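# Pour the ball into arm2's gutter and rest it

## Task

Get the ball out of the gutter it starts in and into the gutter belonging to arm2, which must end up lying on its rest bar with the ball inside. The box must not be noticeably moved, raised, rotated or tilted. Pouring from one gutter into another is allowed. The ball must never drop noticeably below table-top height while no robot is carrying it. A gutter only holds the ball while its open end sits higher than the other end; if the handle points straight up, the ball rolls away. Mounting points and headings in metres and degrees CCW from +x: arm1 x=-1.71 y=+0.33 z=+0.86 facing -11; arm2 x=+0.00 y=+0.05 z=+0.87 facing -88; arm3 x=+1.71 y=+0.25 z=+0.92 facing -165. At the end every gripper must release and back away, and the result has to stay put with no robot supporting it.

## Robot and tools

Setup: three identical i2rt Big YAM arms, named arm1, arm2 and arm3. Each has six revolute joints, a two-finger gripper and a wrist camera. There are also fixed room cameras: cam_end_1, cam_end_2, cam_gap_1, cam_gap_2, cam_side and cam_top. The wrist cameras are arm1_cam_wrist, arm2_cam_wrist and arm3_cam_wrist. All positions use one shared scene frame: origin on the floor, +z up, metres. The feet sit at the coordinates given in the task. The hand point lies midway between the fingertips. The hand's z axis runs along the fingers, and the fingers open and close along its y axis. Full reach is roughly 1.0 m from the joint1 axis.

execute_actions: the argument actions is a list holding either one action or nothing. An empty list just returns state and pictures. An action is an object keyed by arm name. Under each arm goes "joints", a map from joint name to an absolute target. These are never offsets from the current position. A single action can command several arms, and their motions start together but may finish at different times. Joints and ranges (tolerance for counting as reached in brackets):
- joint1_rad: -2.879 to 2.879 (±0.045). Base yaw; positive is counter-clockwise seen from above; 0 points along the foot's heading.
- joint2_rad: 0 to 3.141 (±0.14). Shoulder; 0 has the upper arm pointing back and about level; increasing lifts it up and over to the front.
- joint3_rad: 0 to 3.019 (±0.09). Elbow; 0 is folded, and larger values open it.
- joint4_rad: -1.692 to 1.57 (±0.055). Hand pitch; positive tips the fingers up.
- joint5_rad: -1.57 to 1.57 (±0.03). Sideways hand swing; positive goes to the arm's right.
- joint6_rad: -2.094 to 2.094 (±0.035). Hand roll; positive is clockwise viewed from behind the hand.
- gripper_m: 0 to 0.093 (±0.003). Fingertip gap in metres. Each finger pad pushes with roughly 50 to 62 N at most.
An action runs for at most 15 s. If a joint or arm is left out, it can keep driving toward its earlier target. An unknown key or an out-of-range number rejects the whole call, and nothing moves. The optional cameras argument lists the images to return. If it is null, left out or ["all"], every camera is returned; [] returns none. Joints move at different speeds, so the hand can take a wide, curved path between postures.

wait: seconds from 0 to 10. It sends no new commands and returns the same output as an empty action.

zoom_image: camera plus region [x0, y0, x1, y1] in pixels, with (0,0) at the top left. The region can be at most 504 by 504. It only works on full images from the most recent result.

read_manual: optional section, "licences" only. It returns licence text and moves nothing.

finished_scene: scene is the integer number of the current scene. It ends the scene for good and reports whether the goal was met. The goal must already hold and remain stable. Replying without calling a tool also ends the scene and every scene after it.

Reading results: joint_positions gives the measured joint values. joint_status says how each commanded joint ended:
- off_target: it stopped short and may still be pushing.
- contact_stop: it stopped on contact and now holds that spot.
- time_out: it did not arrive in time. It may keep its target, or a target clipped near its position, and keep pushing; to relieve this, send its reported position.
- not_followed: a safety check held back that arm's targets. This appears together with a "joint command not followed" line and usually a cause: line. Gripper targets are still carried out. The withheld targets can be retried on later actions.
on_its_own lists joints you did not command this call; its "held at" value is the target being held, not the actual position. A pictures line names the cameras in the same order as the images.

Hazards: the arms do not stop when they touch something and can push very hard. Arms squeezing each other fails the run, and a hard collision may too. The self-collision check ignores fingers, gripper housings and wrist cameras, and it can react too late. Holding loads heats the motors, even while you are only thinking. A MOTOR HOT line appears from 85 °C. At 100 °C an OVER-TEMPERATURE FAULT drops that arm, and its unfinished joints report limit_stop_at_motor_heat; resend those targets afterwards. Tiny target changes may not move a joint, and a joint holding weight tends to sag. If a call reports a stop, any later motion calls in the same reply are skipped. The simulation keeps running while you think, with the last command held. Avoid dropping the ball below table height, disturbing the box, knocking anything out of the work area, and slamming or shoving objects. Loose objects can sometimes get a brief random push. When finished, open the grippers and pull every arm clear.

Each tool is called after "Call:" by a JSON object that holds its "name" and its "arguments", one argument or row to a line.

## Session

Call:
{"name": "execute_actions", "arguments": {
  "actions": []
}}

Scene clock: 0.00 s.
arm1.joint_positions: joint1_rad=-0.041 joint2_rad=+0.299 joint3_rad=+1.704 joint4_rad=-1.499 joint5_rad=-0.005 joint6_rad=-0.086 gripper_m=+0.095
arm1.joint_status: not commanded
arm1.hand: x=-1.7264 y=+0.3259 z=+1.5224 quat_wxyz=(-0.665, -0.050, -0.738, +0.101) (m; scene frame)
arm2.joint_positions: joint1_rad=-0.700 joint2_rad=+0.303 joint3_rad=+1.373 joint4_rad=-1.200 joint5_rad=+0.085 joint6_rad=+0.158 gripper_m=+0.094
arm2.joint_status: not commanded
arm2.hand: x=-0.0782 y=-0.0222 z=+1.4861 quat_wxyz=(-0.305, -0.710, -0.244, +0.586) (m; scene frame)
arm3.joint_positions: joint1_rad=+0.773 joint2_rad=+0.252 joint3_rad=+1.626 joint4_rad=-1.452 joint5_rad=+0.246 joint6_rad=-0.143 gripper_m=+0.095
arm3.joint_status: not commanded
arm3.hand: x=+1.6853 y=+0.2817 z=+1.5628 quat_wxyz=(-0.208, -0.653, -0.333, +0.648) (m; scene frame)
pictures: arm1_cam_wrist, arm2_cam_wrist, arm3_cam_wrist, cam_end_1, cam_end_2, cam_gap_1, cam_gap_2, cam_side, cam_top
Images, in order (width x height): arm1_cam_wrist 504x504, arm2_cam_wrist 504x504, arm3_cam_wrist 504x504, cam_end_1 896x504, cam_end_2 896x504, cam_gap_1 896x504, cam_gap_2 896x504, cam_side 896x504, cam_top 896x504.

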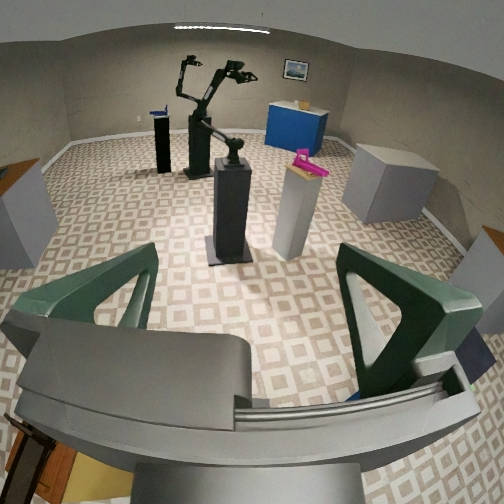

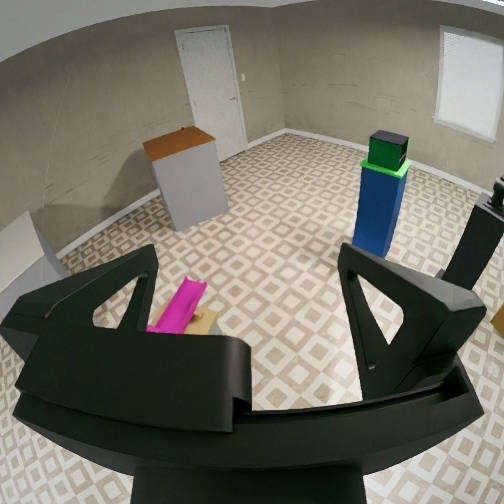

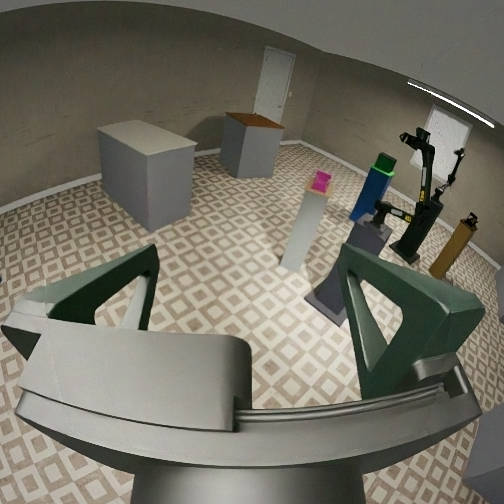

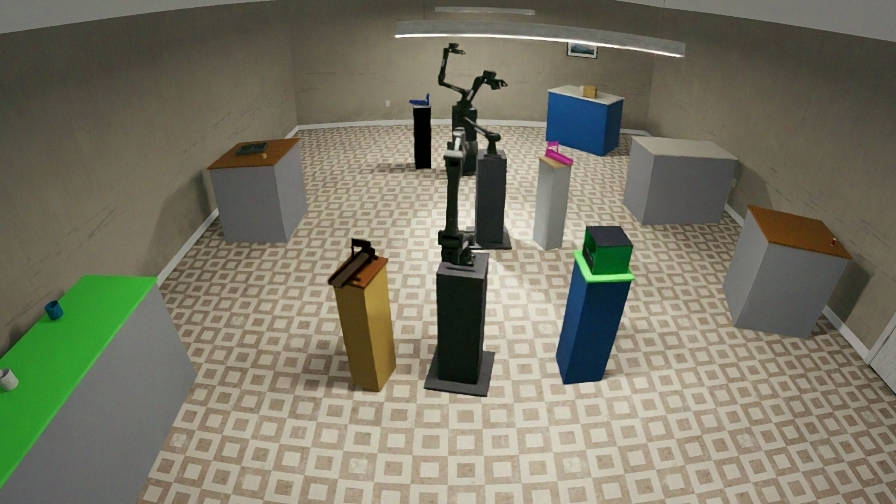

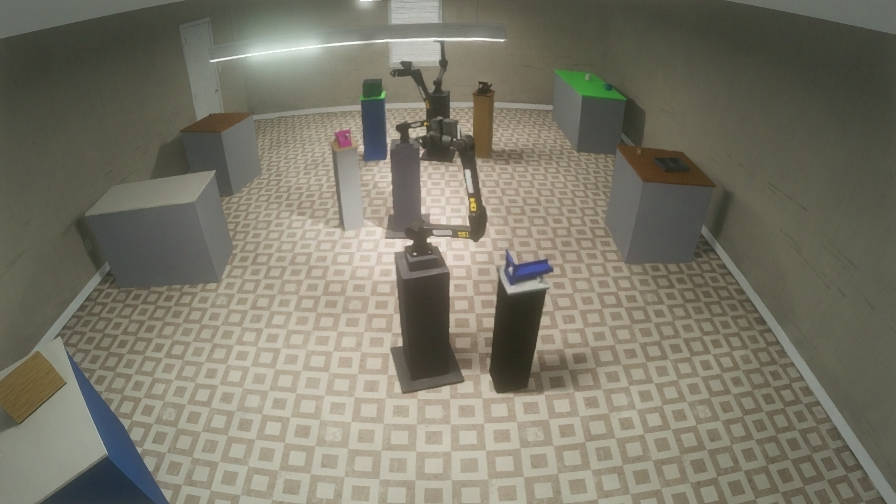

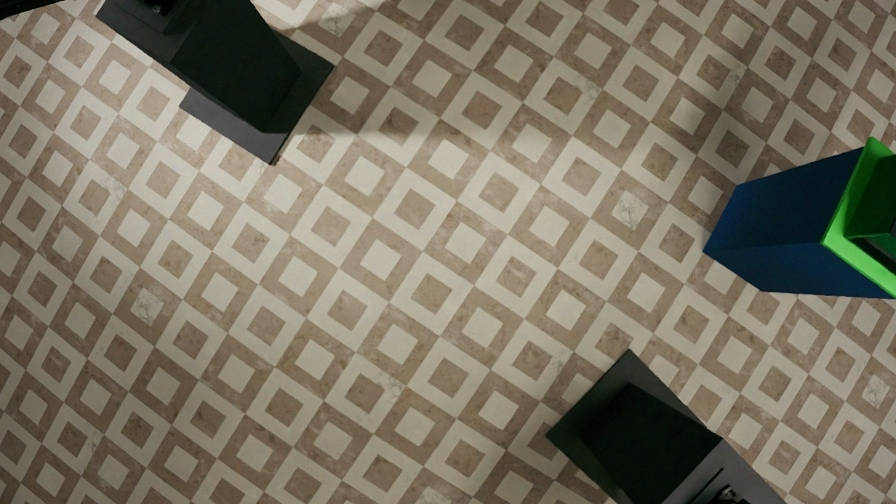

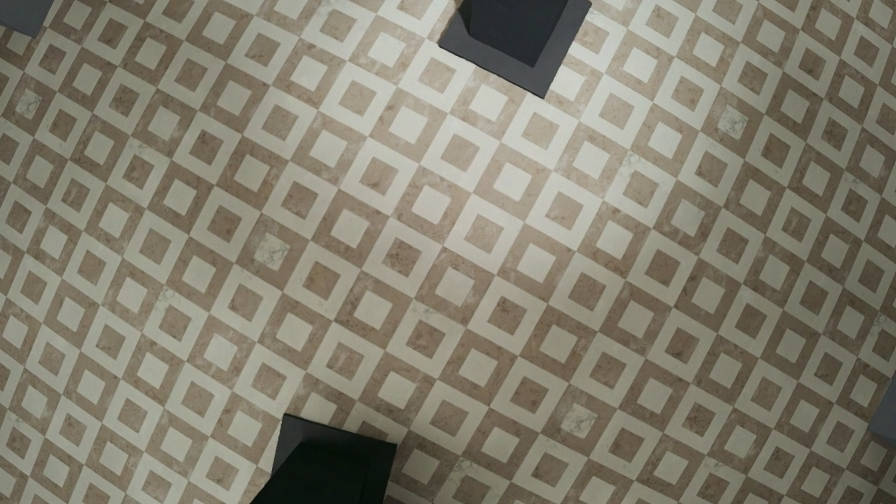

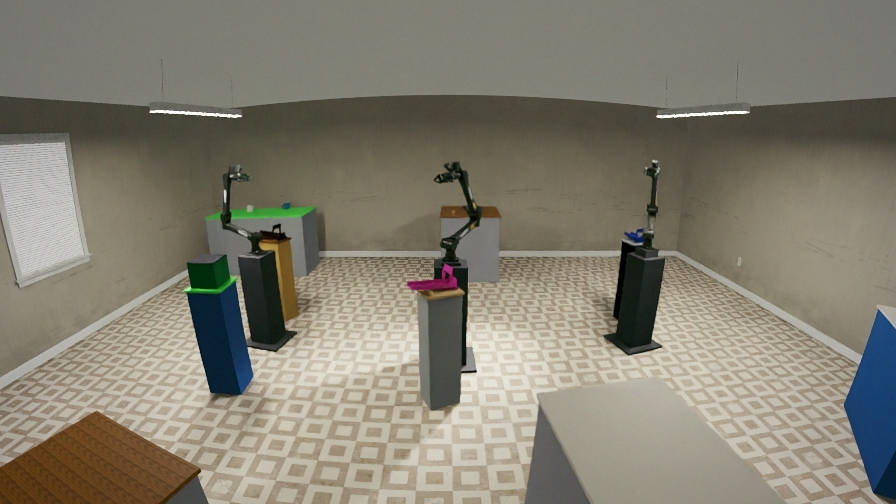

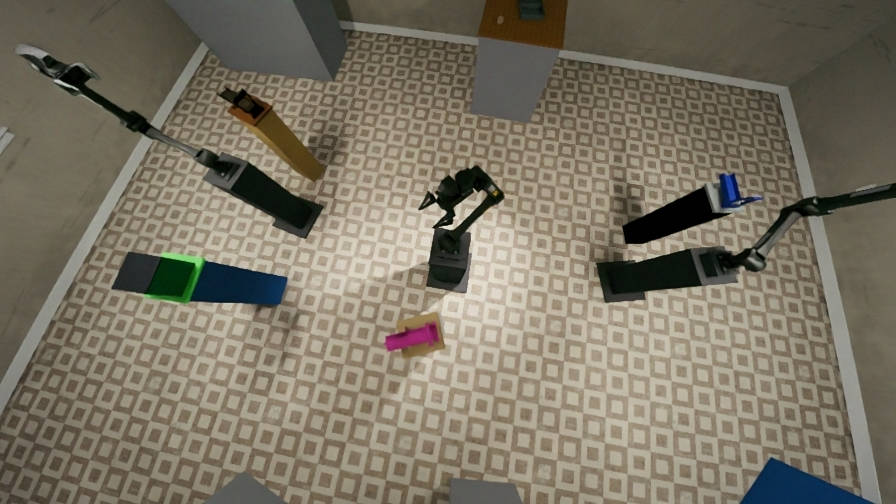

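Call:
{"name": "zoom_image", "arguments": {
  "camera": "cam_end_1",
  "region": [300, 210, 660, 310]
}}

Call:
{"name": "zoom_image", "arguments": {
  "camera": "cam_end_2",
  "region": [460, 230, 600, 310]
}}

Call:
{"name": "zoom_image", "arguments": {
  "camera": "cam_top",
  "region": [90, 60, 330, 320]
}}

Call:
{"name": "zoom_image", "arguments": {
  "camera": "cam_top",
  "region": [360, 290, 480, 370]
}}

Call:
{"name": "zoom_image", "arguments": {
  "camera": "cam_side",
  "region": [170, 200, 500, 320]
}}

Call:
{"name": "zoom_image", "arguments": {
  "camera": "cam_top",
  "region": [680, 150, 800, 230]
}}

Region (300, 210, 660, 310) of cam_end_1's 896x504 image, scaled by 1.400, with more detail than that image has.

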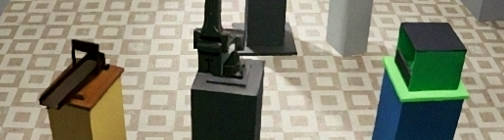

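Region (460, 230, 600, 310) of cam_end_2's 896x504 image, scaled by 3.600, with more detail than that image has; it fills the top 288 rows of this view, and the rest is white.

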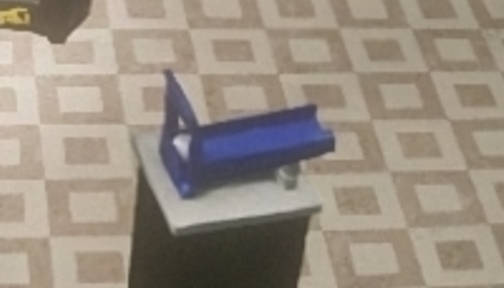

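Region (90, 60, 330, 320) of cam_top's 896x504 image, scaled by 1.938, with more detail than that image has; it fills the left 465 columns of this view, and the rest is white.

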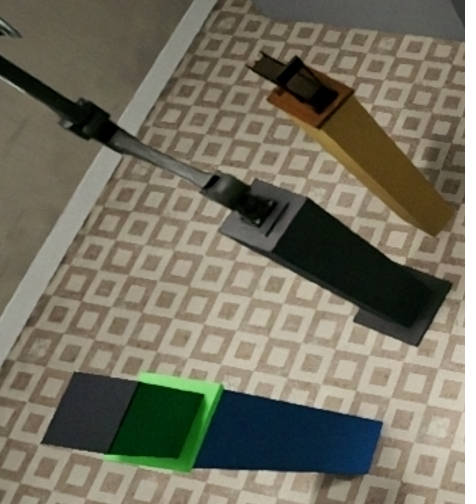

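Region (360, 290, 480, 370) of cam_top's 896x504 image, scaled by 4.200, with more detail than that image has.

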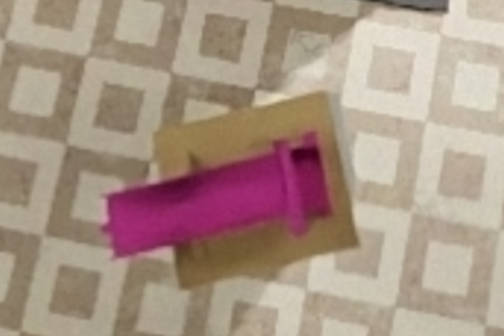

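Region (170, 200, 500, 320) of cam_side's 896x504 image, scaled by 1.527, with more detail than that image has; it fills the top 183 rows of this view, and the rest is white.

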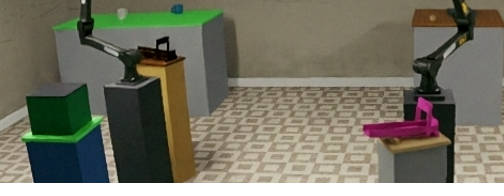

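Region (680, 150, 800, 230) of cam_top's 896x504 image, scaled by 4.200, with more detail than that image has.

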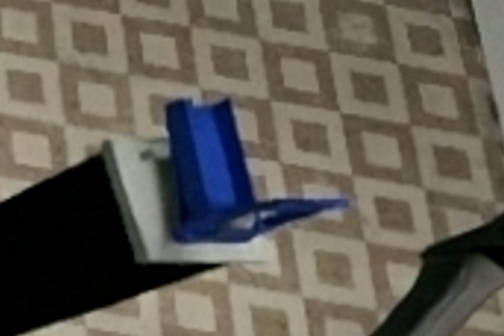

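Call:
{"name": "execute_actions", "arguments": {
  "actions": [
    {"arm1":{"joints":{"joint1_rad":1.76,"joint2_rad":0.5,"joint3_rad":0.72,"joint4_rad":-1.01,"joint5_rad":0,"joint6_rad":0}},"arm2":{"joints":{"joint1_rad":-0.16,"joint2_rad":0.5,"joint3_rad":0.72,"joint4_rad":-1.01,"joint5_rad":0,"joint6_rad":0}},"arm3":{"joints":{"joint1_rad":-1.59,"joint2_rad":0.5,"joint3_rad":0.72,"joint4_rad":-1.01,"joint5_rad":0,"joint6_rad":0}}}
  ],
  "cameras": ["arm1_cam_wrist","arm2_cam_wrist","arm3_cam_wrist","cam_top"]
}}

Scene clock: 36.23 s.
arm1.joint_positions: joint1_rad=+1.756 joint2_rad=+0.510 joint3_rad=+0.709 joint4_rad=-1.030 joint5_rad=-0.001 joint6_rad=-0.013 gripper_m=+0.095
arm1.joint_status: all done
arm1.hand: x=-1.7151 y=+0.5888 z=+1.1310 quat_wxyz=(-0.258, +0.664, -0.654, -0.255) (m; scene frame)
arm2.joint_positions: joint1_rad=-0.168 joint2_rad=+0.507 joint3_rad=+0.719 joint4_rad=-1.025 joint5_rad=+0.003 joint6_rad=+0.015 gripper_m=+0.094
arm2.joint_status: all done
arm2.hand: x=-0.0380 y=-0.2124 z=+1.1512 quat_wxyz=(-0.245, -0.706, -0.603, +0.280) (m; scene frame)
arm3.joint_positions: joint1_rad=-1.584 joint2_rad=+0.510 joint3_rad=+0.718 joint4_rad=-1.028 joint5_rad=+0.001 joint6_rad=-0.010 gripper_m=+0.095
arm3.joint_status: all done
arm3.hand: x=+1.6513 y=+0.5067 z=+1.1896 quat_wxyz=(+0.228, -0.736, +0.570, +0.287) (m; scene frame)
pictures: arm1_cam_wrist, arm2_cam_wrist, arm3_cam_wrist, cam_top
Images, in order (width x height): arm1_cam_wrist 504x504, arm2_cam_wrist 504x504, arm3_cam_wrist 504x504, cam_top 896x504.

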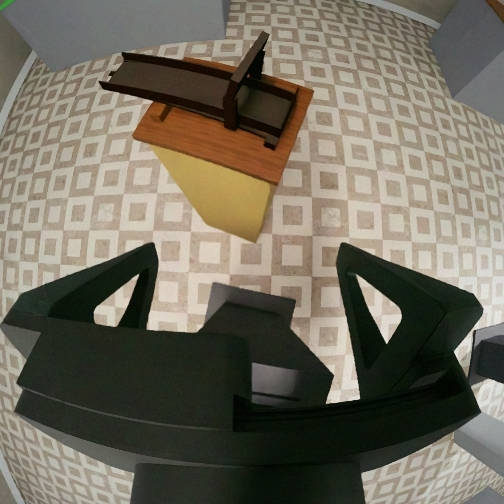

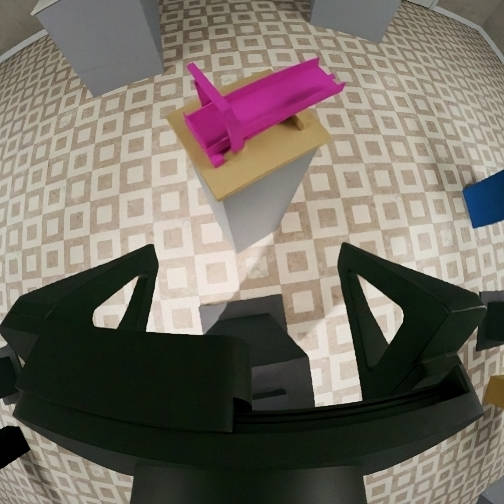

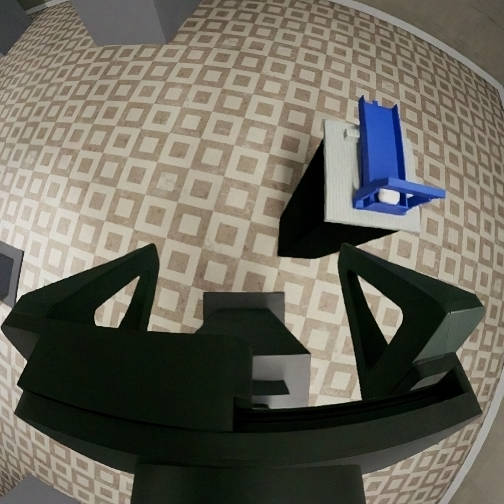

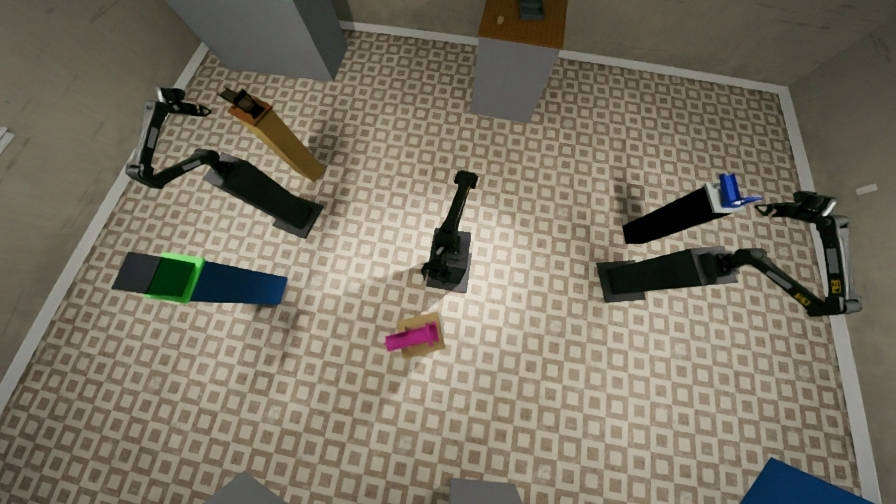

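Call:
{"name": "execute_actions", "arguments": {
  "actions": [
    {"arm2":{"joints":{"joint1_rad":-0.05,"joint2_rad":1.4,"joint3_rad":1.5,"joint4_rad":-1.62}},"arm3":{"joints":{"joint1_rad":-2.09,"joint2_rad":1.4,"joint3_rad":1.5,"joint4_rad":-1.62}}}
  ],
  "cameras": ["arm2_cam_wrist","arm3_cam_wrist","cam_top","cam_side"]
}}

Scene clock: 69.20 s.
arm1.joint_positions: joint1_rad=+1.756 joint2_rad=+0.510 joint3_rad=+0.709 joint4_rad=-1.030 joint5_rad=-0.001 joint6_rad=-0.013 gripper_m=+0.095
arm1.joint_status: not commanded
arm1.hand: x=-1.7151 y=+0.5888 z=+1.1310 quat_wxyz=(-0.258, +0.664, -0.654, -0.255) (m; scene frame)
arm2.joint_positions: joint1_rad=-0.056 joint2_rad=+1.413 joint3_rad=+1.437 joint4_rad=-1.606 joint5_rad=+0.003 joint6_rad=+0.014 gripper_m=+0.094
arm2.joint_status: all done
arm2.hand: x=-0.0127 y=-0.3572 z=+1.1544 quat_wxyz=(+0.004, -0.722, -0.691, -0.002) (m; scene frame)
arm3.joint_positions: joint1_rad=-2.088 joint2_rad=+1.405 joint3_rad=+1.441 joint4_rad=-1.609 joint5_rad=+0.000 joint6_rad=-0.010 gripper_m=+0.095
arm3.joint_status: all done
arm3.hand: x=+1.8202 y=+0.6419 z=+1.1996 quat_wxyz=(-0.001, -0.613, +0.790, -0.001) (m; scene frame)
pictures: arm2_cam_wrist, arm3_cam_wrist, cam_side, cam_top
Images, in order (width x height): arm2_cam_wrist 504x504, arm3_cam_wrist 504x504, cam_side 896x504, cam_top 896x504.

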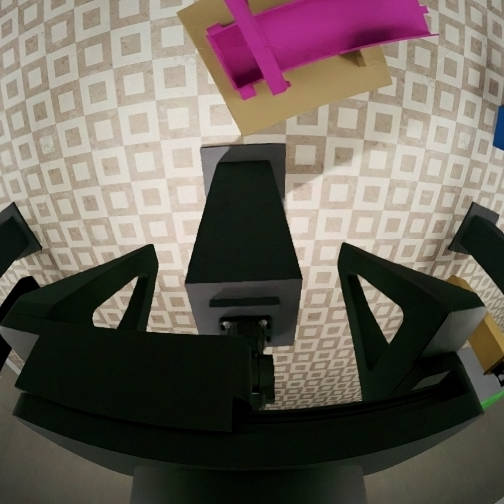

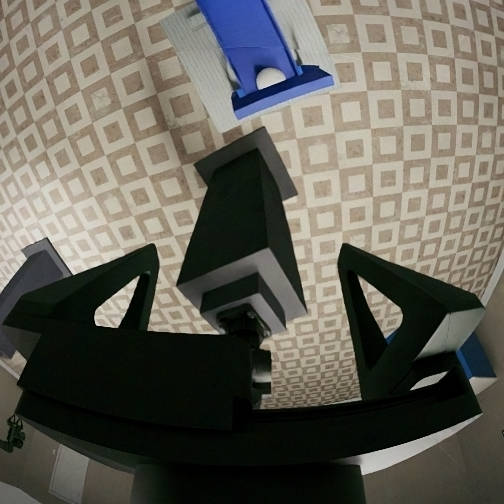

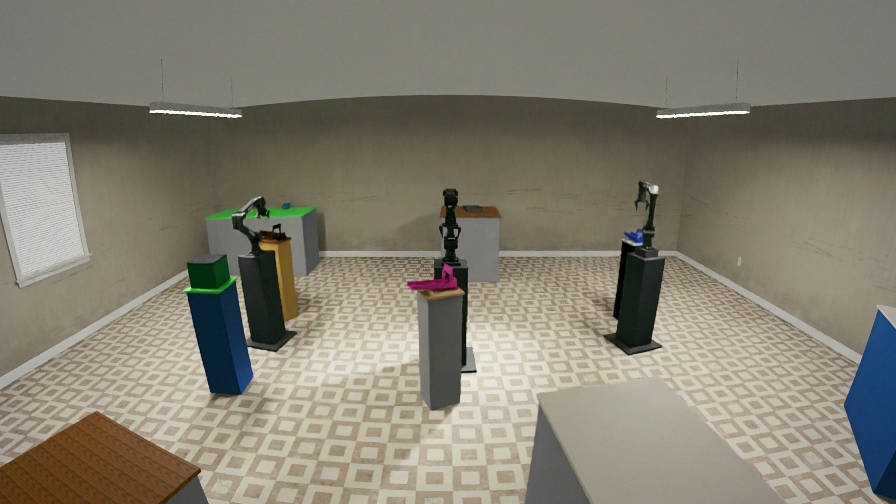

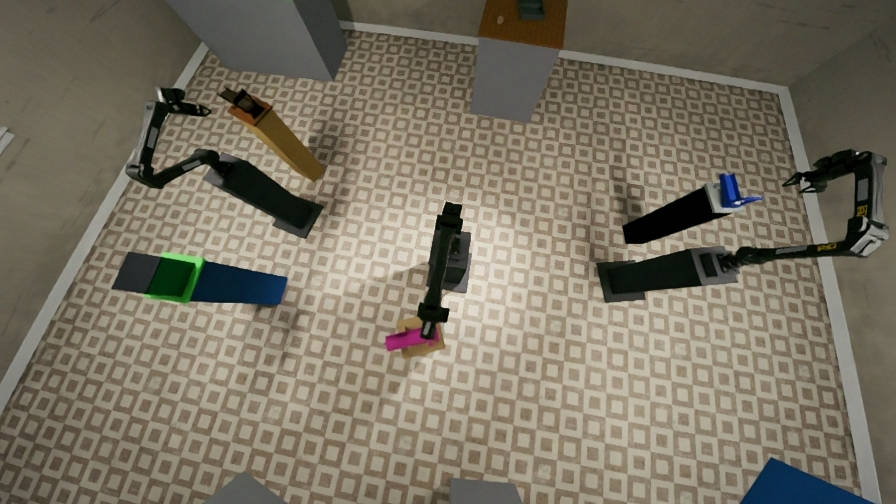

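Call:
{"name": "execute_actions", "arguments": {
  "actions": [
    {"arm2":{"joints":{"joint1_rad":-0.09,"joint2_rad":1.79,"joint3_rad":1.91,"joint4_rad":-1.67,"joint6_rad":-0.33}},"arm3":{"joints":{"joint1_rad":-2.18,"joint2_rad":1.5,"joint3_rad":1.56,"joint4_rad":-1.46,"joint6_rad":1.17}}}
  ],
  "cameras": ["arm2_cam_wrist","arm3_cam_wrist","cam_end_2","cam_side"]
}}

Call:
{"name": "zoom_image", "arguments": {
  "camera": "cam_side",
  "region": [390, 190, 510, 310]
}}

Call:
{"name": "zoom_image", "arguments": {
  "camera": "cam_end_2",
  "region": [440, 170, 600, 310]
}}

Scene clock: 103.07 s.
arm1.joint_positions: joint1_rad=+1.756 joint2_rad=+0.510 joint3_rad=+0.709 joint4_rad=-1.030 joint5_rad=-0.001 joint6_rad=-0.013 gripper_m=+0.095
arm1.joint_status: not commanded
arm1.hand: x=-1.7151 y=+0.5888 z=+1.1310 quat_wxyz=(-0.258, +0.664, -0.654, -0.255) (m; scene frame)
arm2.joint_positions: joint1_rad=-0.083 joint2_rad=+1.810 joint3_rad=+1.850 joint4_rad=-1.661 joint5_rad=+0.003 joint6_rad=-0.315 gripper_m=+0.094
arm2.joint_status: all done
arm2.hand: x=-0.0312 y=-0.4951 z=+1.1286 quat_wxyz=(+0.014, -0.609, -0.792, -0.018) (m; scene frame)
arm3.joint_positions: joint1_rad=-2.185 joint2_rad=+1.496 joint3_rad=+1.515 joint4_rad=-1.473 joint5_rad=+0.000 joint6_rad=+1.158 gripper_m=+0.095
arm3.joint_status: all done
arm3.hand: x=+1.8806 y=+0.6901 z=+1.1924 quat_wxyz=(+0.022, -0.027, +0.998, +0.054) (m; scene frame)
pictures: arm2_cam_wrist, arm3_cam_wrist, cam_end_2, cam_side
Images, in order (width x height): arm2_cam_wrist 504x504, arm3_cam_wrist 504x504, cam_end_2 896x504, cam_side 896x504.

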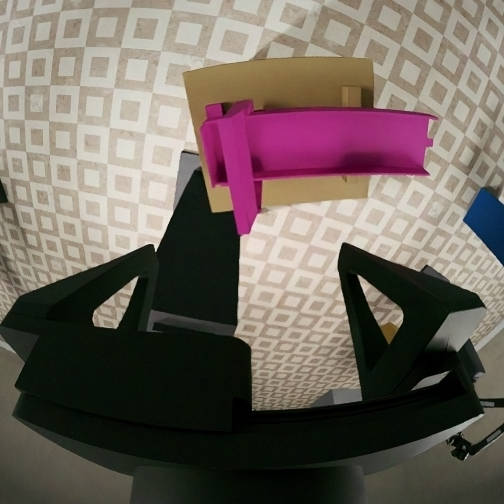

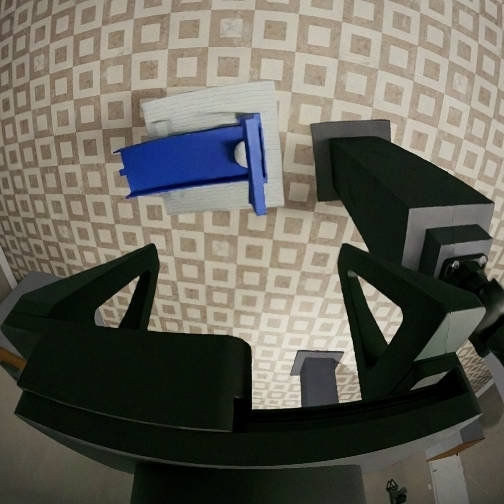

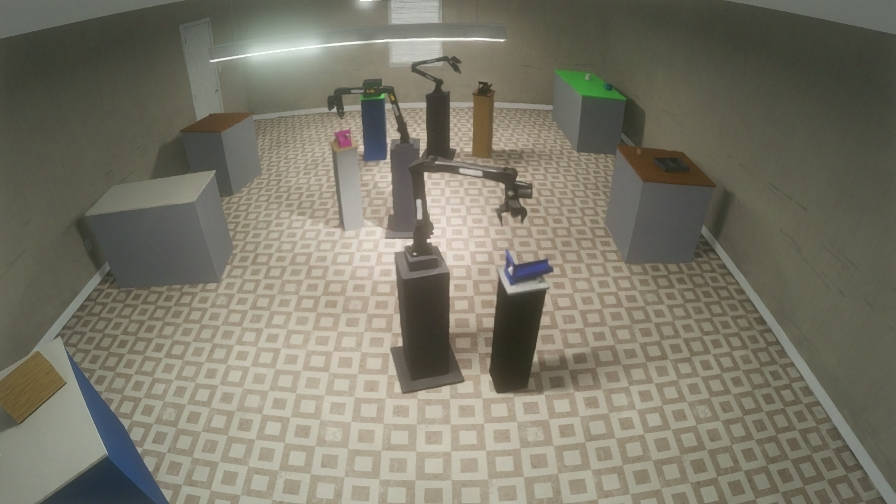

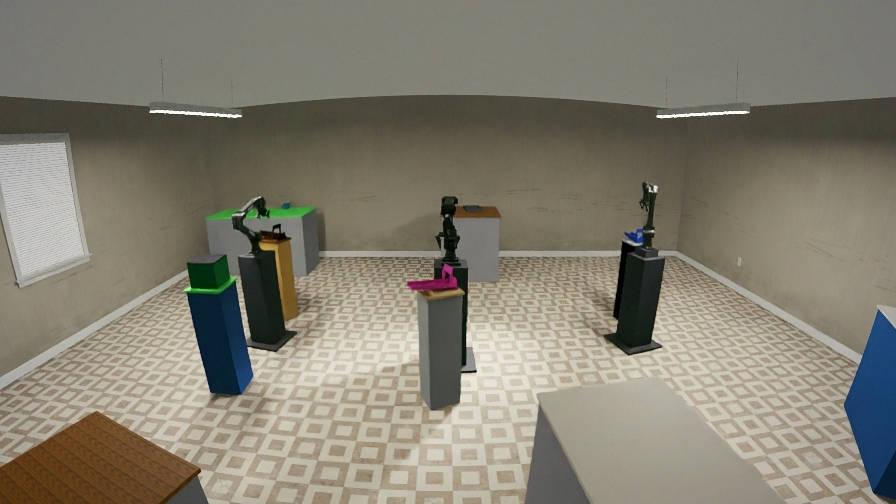

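Region (390, 190, 510, 310) of cam_side's 896x504 image, scaled by 4.200, with more detail than that image has.

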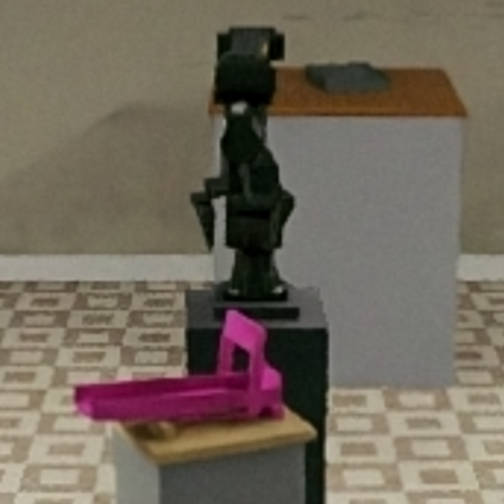

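Region (440, 170, 600, 310) of cam_end_2's 896x504 image, scaled by 3.150, with more detail than that image has; it fills the top 441 rows of this view, and the rest is white.

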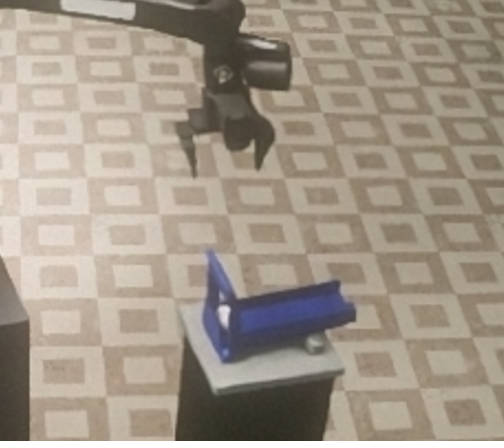

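Call:
{"name": "execute_actions", "arguments": {
  "actions": [
    {"arm2":{"joints":{"joint2_rad":1.843,"joint3_rad":1.826,"joint4_rad":-1.533}},"arm3":{"joints":{"joint1_rad":-2.225,"joint2_rad":1.526,"joint3_rad":1.376,"joint4_rad":-1.25}}}
  ],
  "cameras": ["arm2_cam_wrist","arm3_cam_wrist","cam_end_2","cam_side"]
}}

Call:
{"name": "zoom_image", "arguments": {
  "camera": "cam_side",
  "region": [390, 190, 510, 310]
}}

Call:
{"name": "zoom_image", "arguments": {
  "camera": "cam_end_2",
  "region": [440, 170, 600, 310]
}}

Scene clock: 126.00 s.
arm1.joint_positions: joint1_rad=+1.756 joint2_rad=+0.510 joint3_rad=+0.709 joint4_rad=-1.030 joint5_rad=-0.001 joint6_rad=-0.013 gripper_m=+0.095
arm1.joint_status: not commanded
arm1.hand: x=-1.7151 y=+0.5888 z=+1.1310 quat_wxyz=(-0.258, +0.664, -0.654, -0.255) (m; scene frame)
arm2.joint_positions: joint1_rad=-0.083 joint2_rad=+1.839 joint3_rad=+1.826 joint4_rad=-1.549 joint5_rad=+0.003 joint6_rad=-0.315 gripper_m=+0.094
arm2.joint_status: all done
arm2.hand: x=-0.0326 y=-0.5199 z=+1.1029 quat_wxyz=(-0.002, -0.610, -0.793, +0.006) (m; scene frame)
arm3.joint_positions: joint1_rad=-2.222 joint2_rad=+1.522 joint3_rad=+1.371 joint4_rad=-1.264 joint5_rad=+0.000 joint6_rad=+1.159 gripper_m=+0.095
arm3.joint_status: all done
arm3.hand: x=+1.9025 y=+0.6976 z=+1.1278 quat_wxyz=(+0.031, -0.009, +0.997, +0.071) (m; scene frame)
pictures: arm2_cam_wrist, arm3_cam_wrist, cam_end_2, cam_side
Images, in order (width x height): arm2_cam_wrist 504x504, arm3_cam_wrist 504x504, cam_end_2 896x504, cam_side 896x504.

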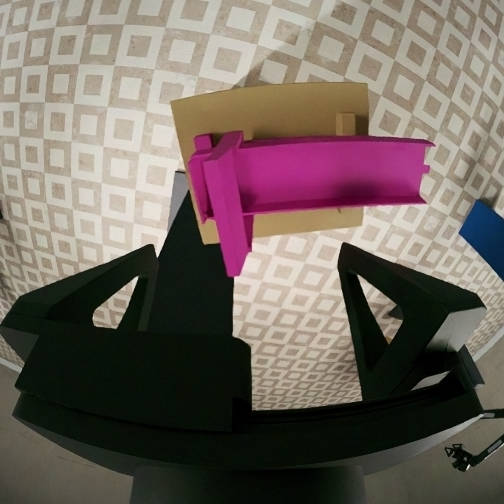

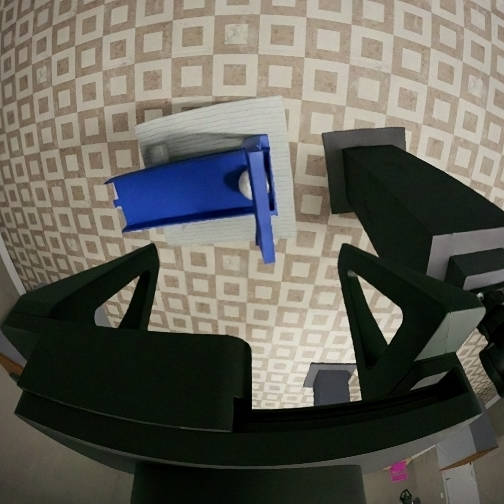

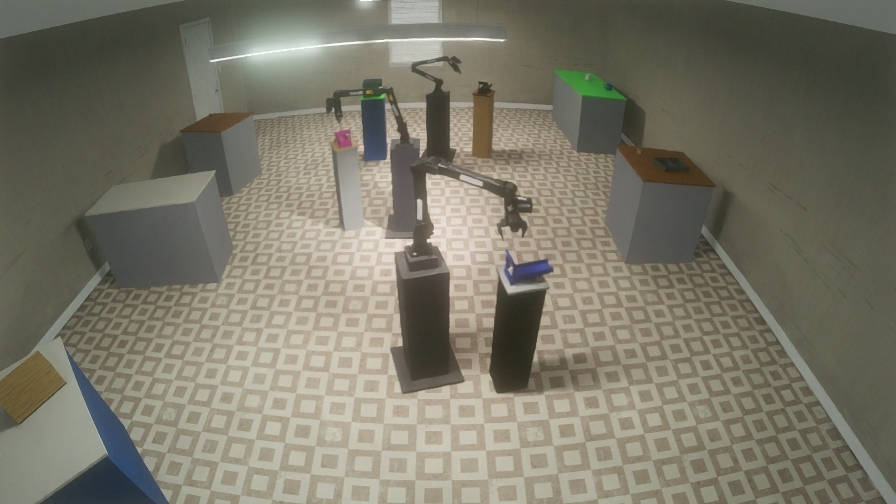

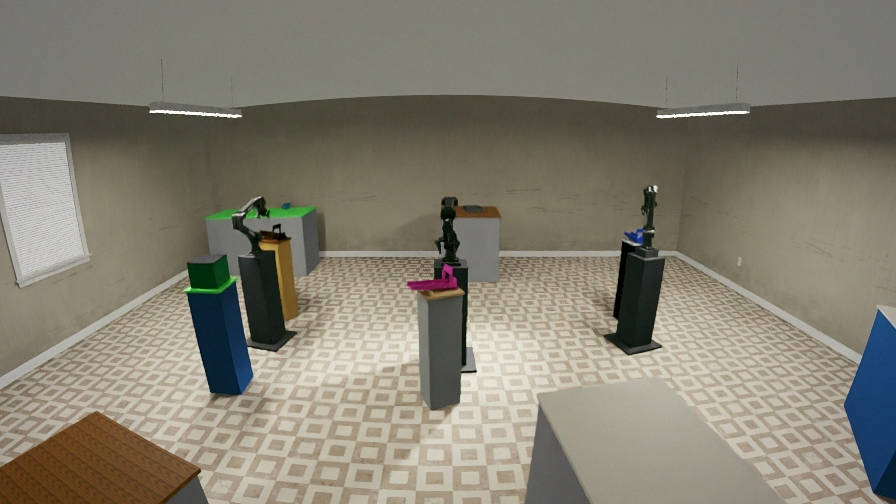

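Region (390, 190, 510, 310) of cam_side's 896x504 image, scaled by 4.200, with more detail than that image has.

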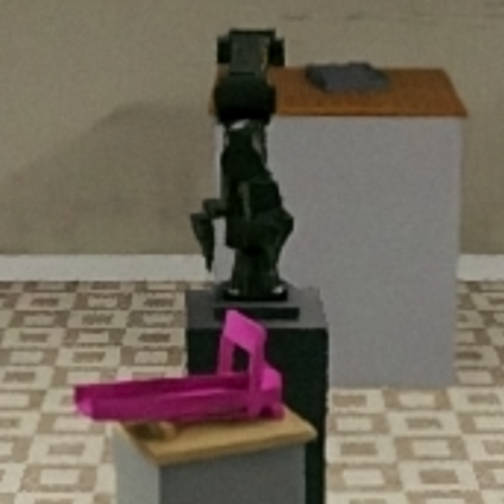

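Region (440, 170, 600, 310) of cam_end_2's 896x504 image, scaled by 3.150, with more detail than that image has; it fills the top 441 rows of this view, and the rest is white.

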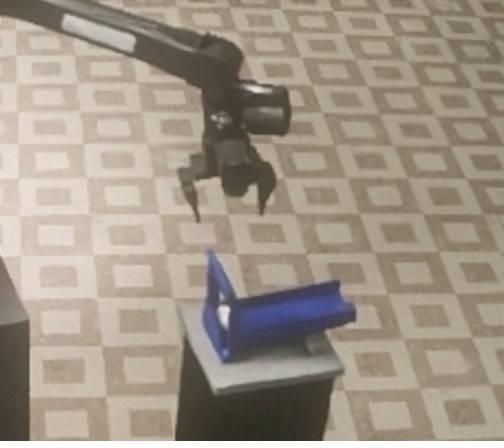

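Call:
{"name": "execute_actions", "arguments": {
  "actions": [
    {"arm2":{"joints":{"joint1_rad":-0.063,"joint3_rad":1.687,"joint4_rad":-1.394}},"arm3":{"joints":{"joint2_rad":1.518,"joint3_rad":1.187,"joint4_rad":-1.07}}}
  ],
  "cameras": ["arm2_cam_wrist","arm3_cam_wrist","cam_end_2","cam_side"]
}}

Call:
{"name": "zoom_image", "arguments": {
  "camera": "cam_side",
  "region": [390, 190, 510, 310]
}}

Call:
{"name": "zoom_image", "arguments": {
  "camera": "cam_end_2",
  "region": [440, 170, 600, 310]
}}

Scene clock: 146.33 s.
arm1.joint_positions: joint1_rad=+1.756 joint2_rad=+0.510 joint3_rad=+0.709 joint4_rad=-1.030 joint5_rad=-0.001 joint6_rad=-0.013 gripper_m=+0.095
arm1.joint_status: not commanded
arm1.hand: x=-1.7151 y=+0.5888 z=+1.1310 quat_wxyz=(-0.258, +0.664, -0.654, -0.255) (m; scene frame)
arm2.joint_positions: joint1_rad=-0.073 joint2_rad=+1.845 joint3_rad=+1.681 joint4_rad=-1.410 joint5_rad=+0.003 joint6_rad=-0.316 gripper_m=+0.094
arm2.joint_status: all done
arm2.hand: x=-0.0272 y=-0.5147 z=+1.0446 quat_wxyz=(+0.001, -0.606, -0.796, +0.001) (m; scene frame)
arm3.joint_positions: joint1_rad=-2.222 joint2_rad=+1.522 joint3_rad=+1.180 joint4_rad=-1.084 joint5_rad=+0.000 joint6_rad=+1.159 gripper_m=+0.095
arm3.joint_status: all done
arm3.hand: x=+1.8947 y=+0.6788 z=+1.0568 quat_wxyz=(+0.029, -0.009, +0.997, +0.066) (m; scene frame)
pictures: arm2_cam_wrist, arm3_cam_wrist, cam_end_2, cam_side
Images, in order (width x height): arm2_cam_wrist 504x504, arm3_cam_wrist 504x504, cam_end_2 896x504, cam_side 896x504.

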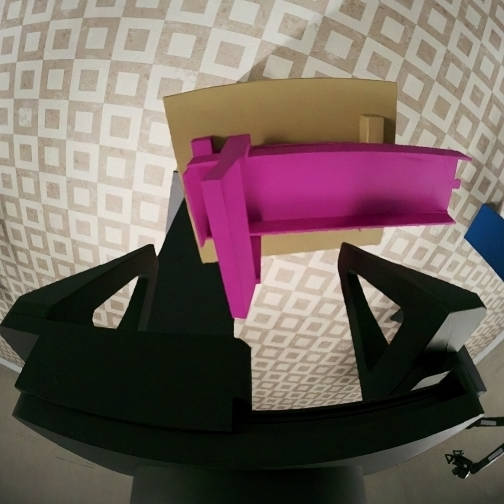

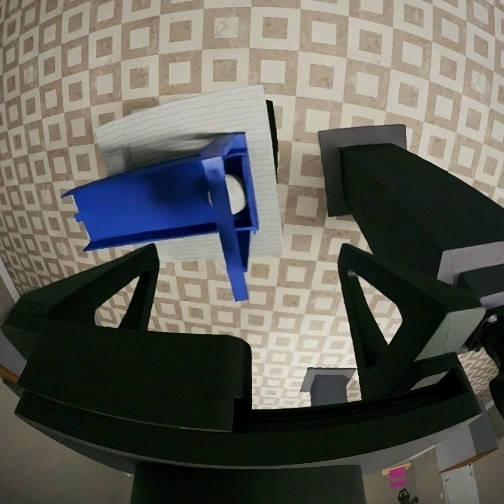

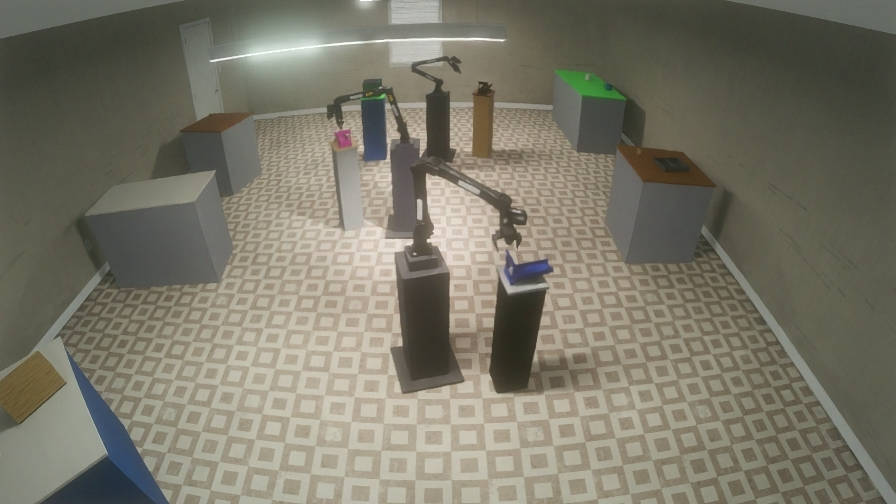

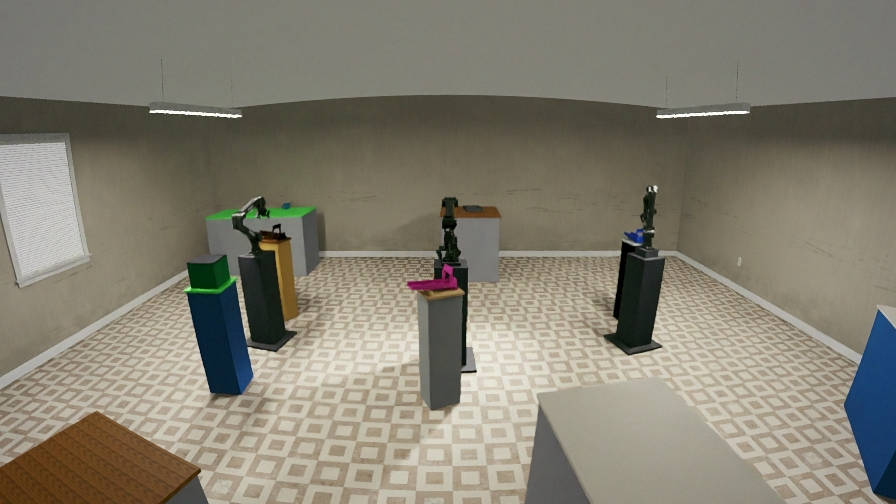

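Region (390, 190, 510, 310) of cam_side's 896x504 image, scaled by 4.200, with more detail than that image has.

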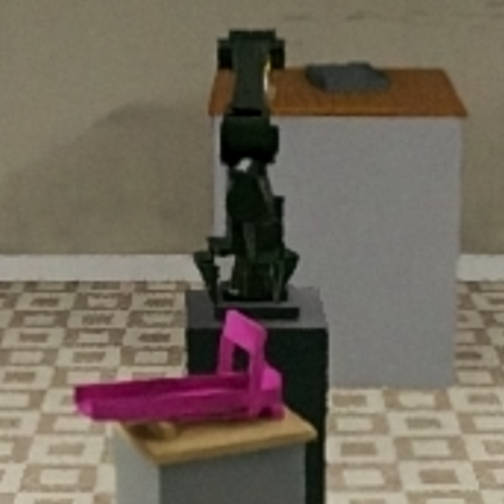

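Region (440, 170, 600, 310) of cam_end_2's 896x504 image, scaled by 3.150, with more detail than that image has; it fills the top 441 rows of this view, and the rest is white.

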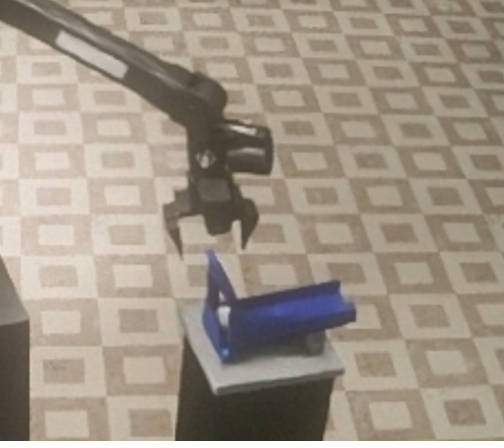

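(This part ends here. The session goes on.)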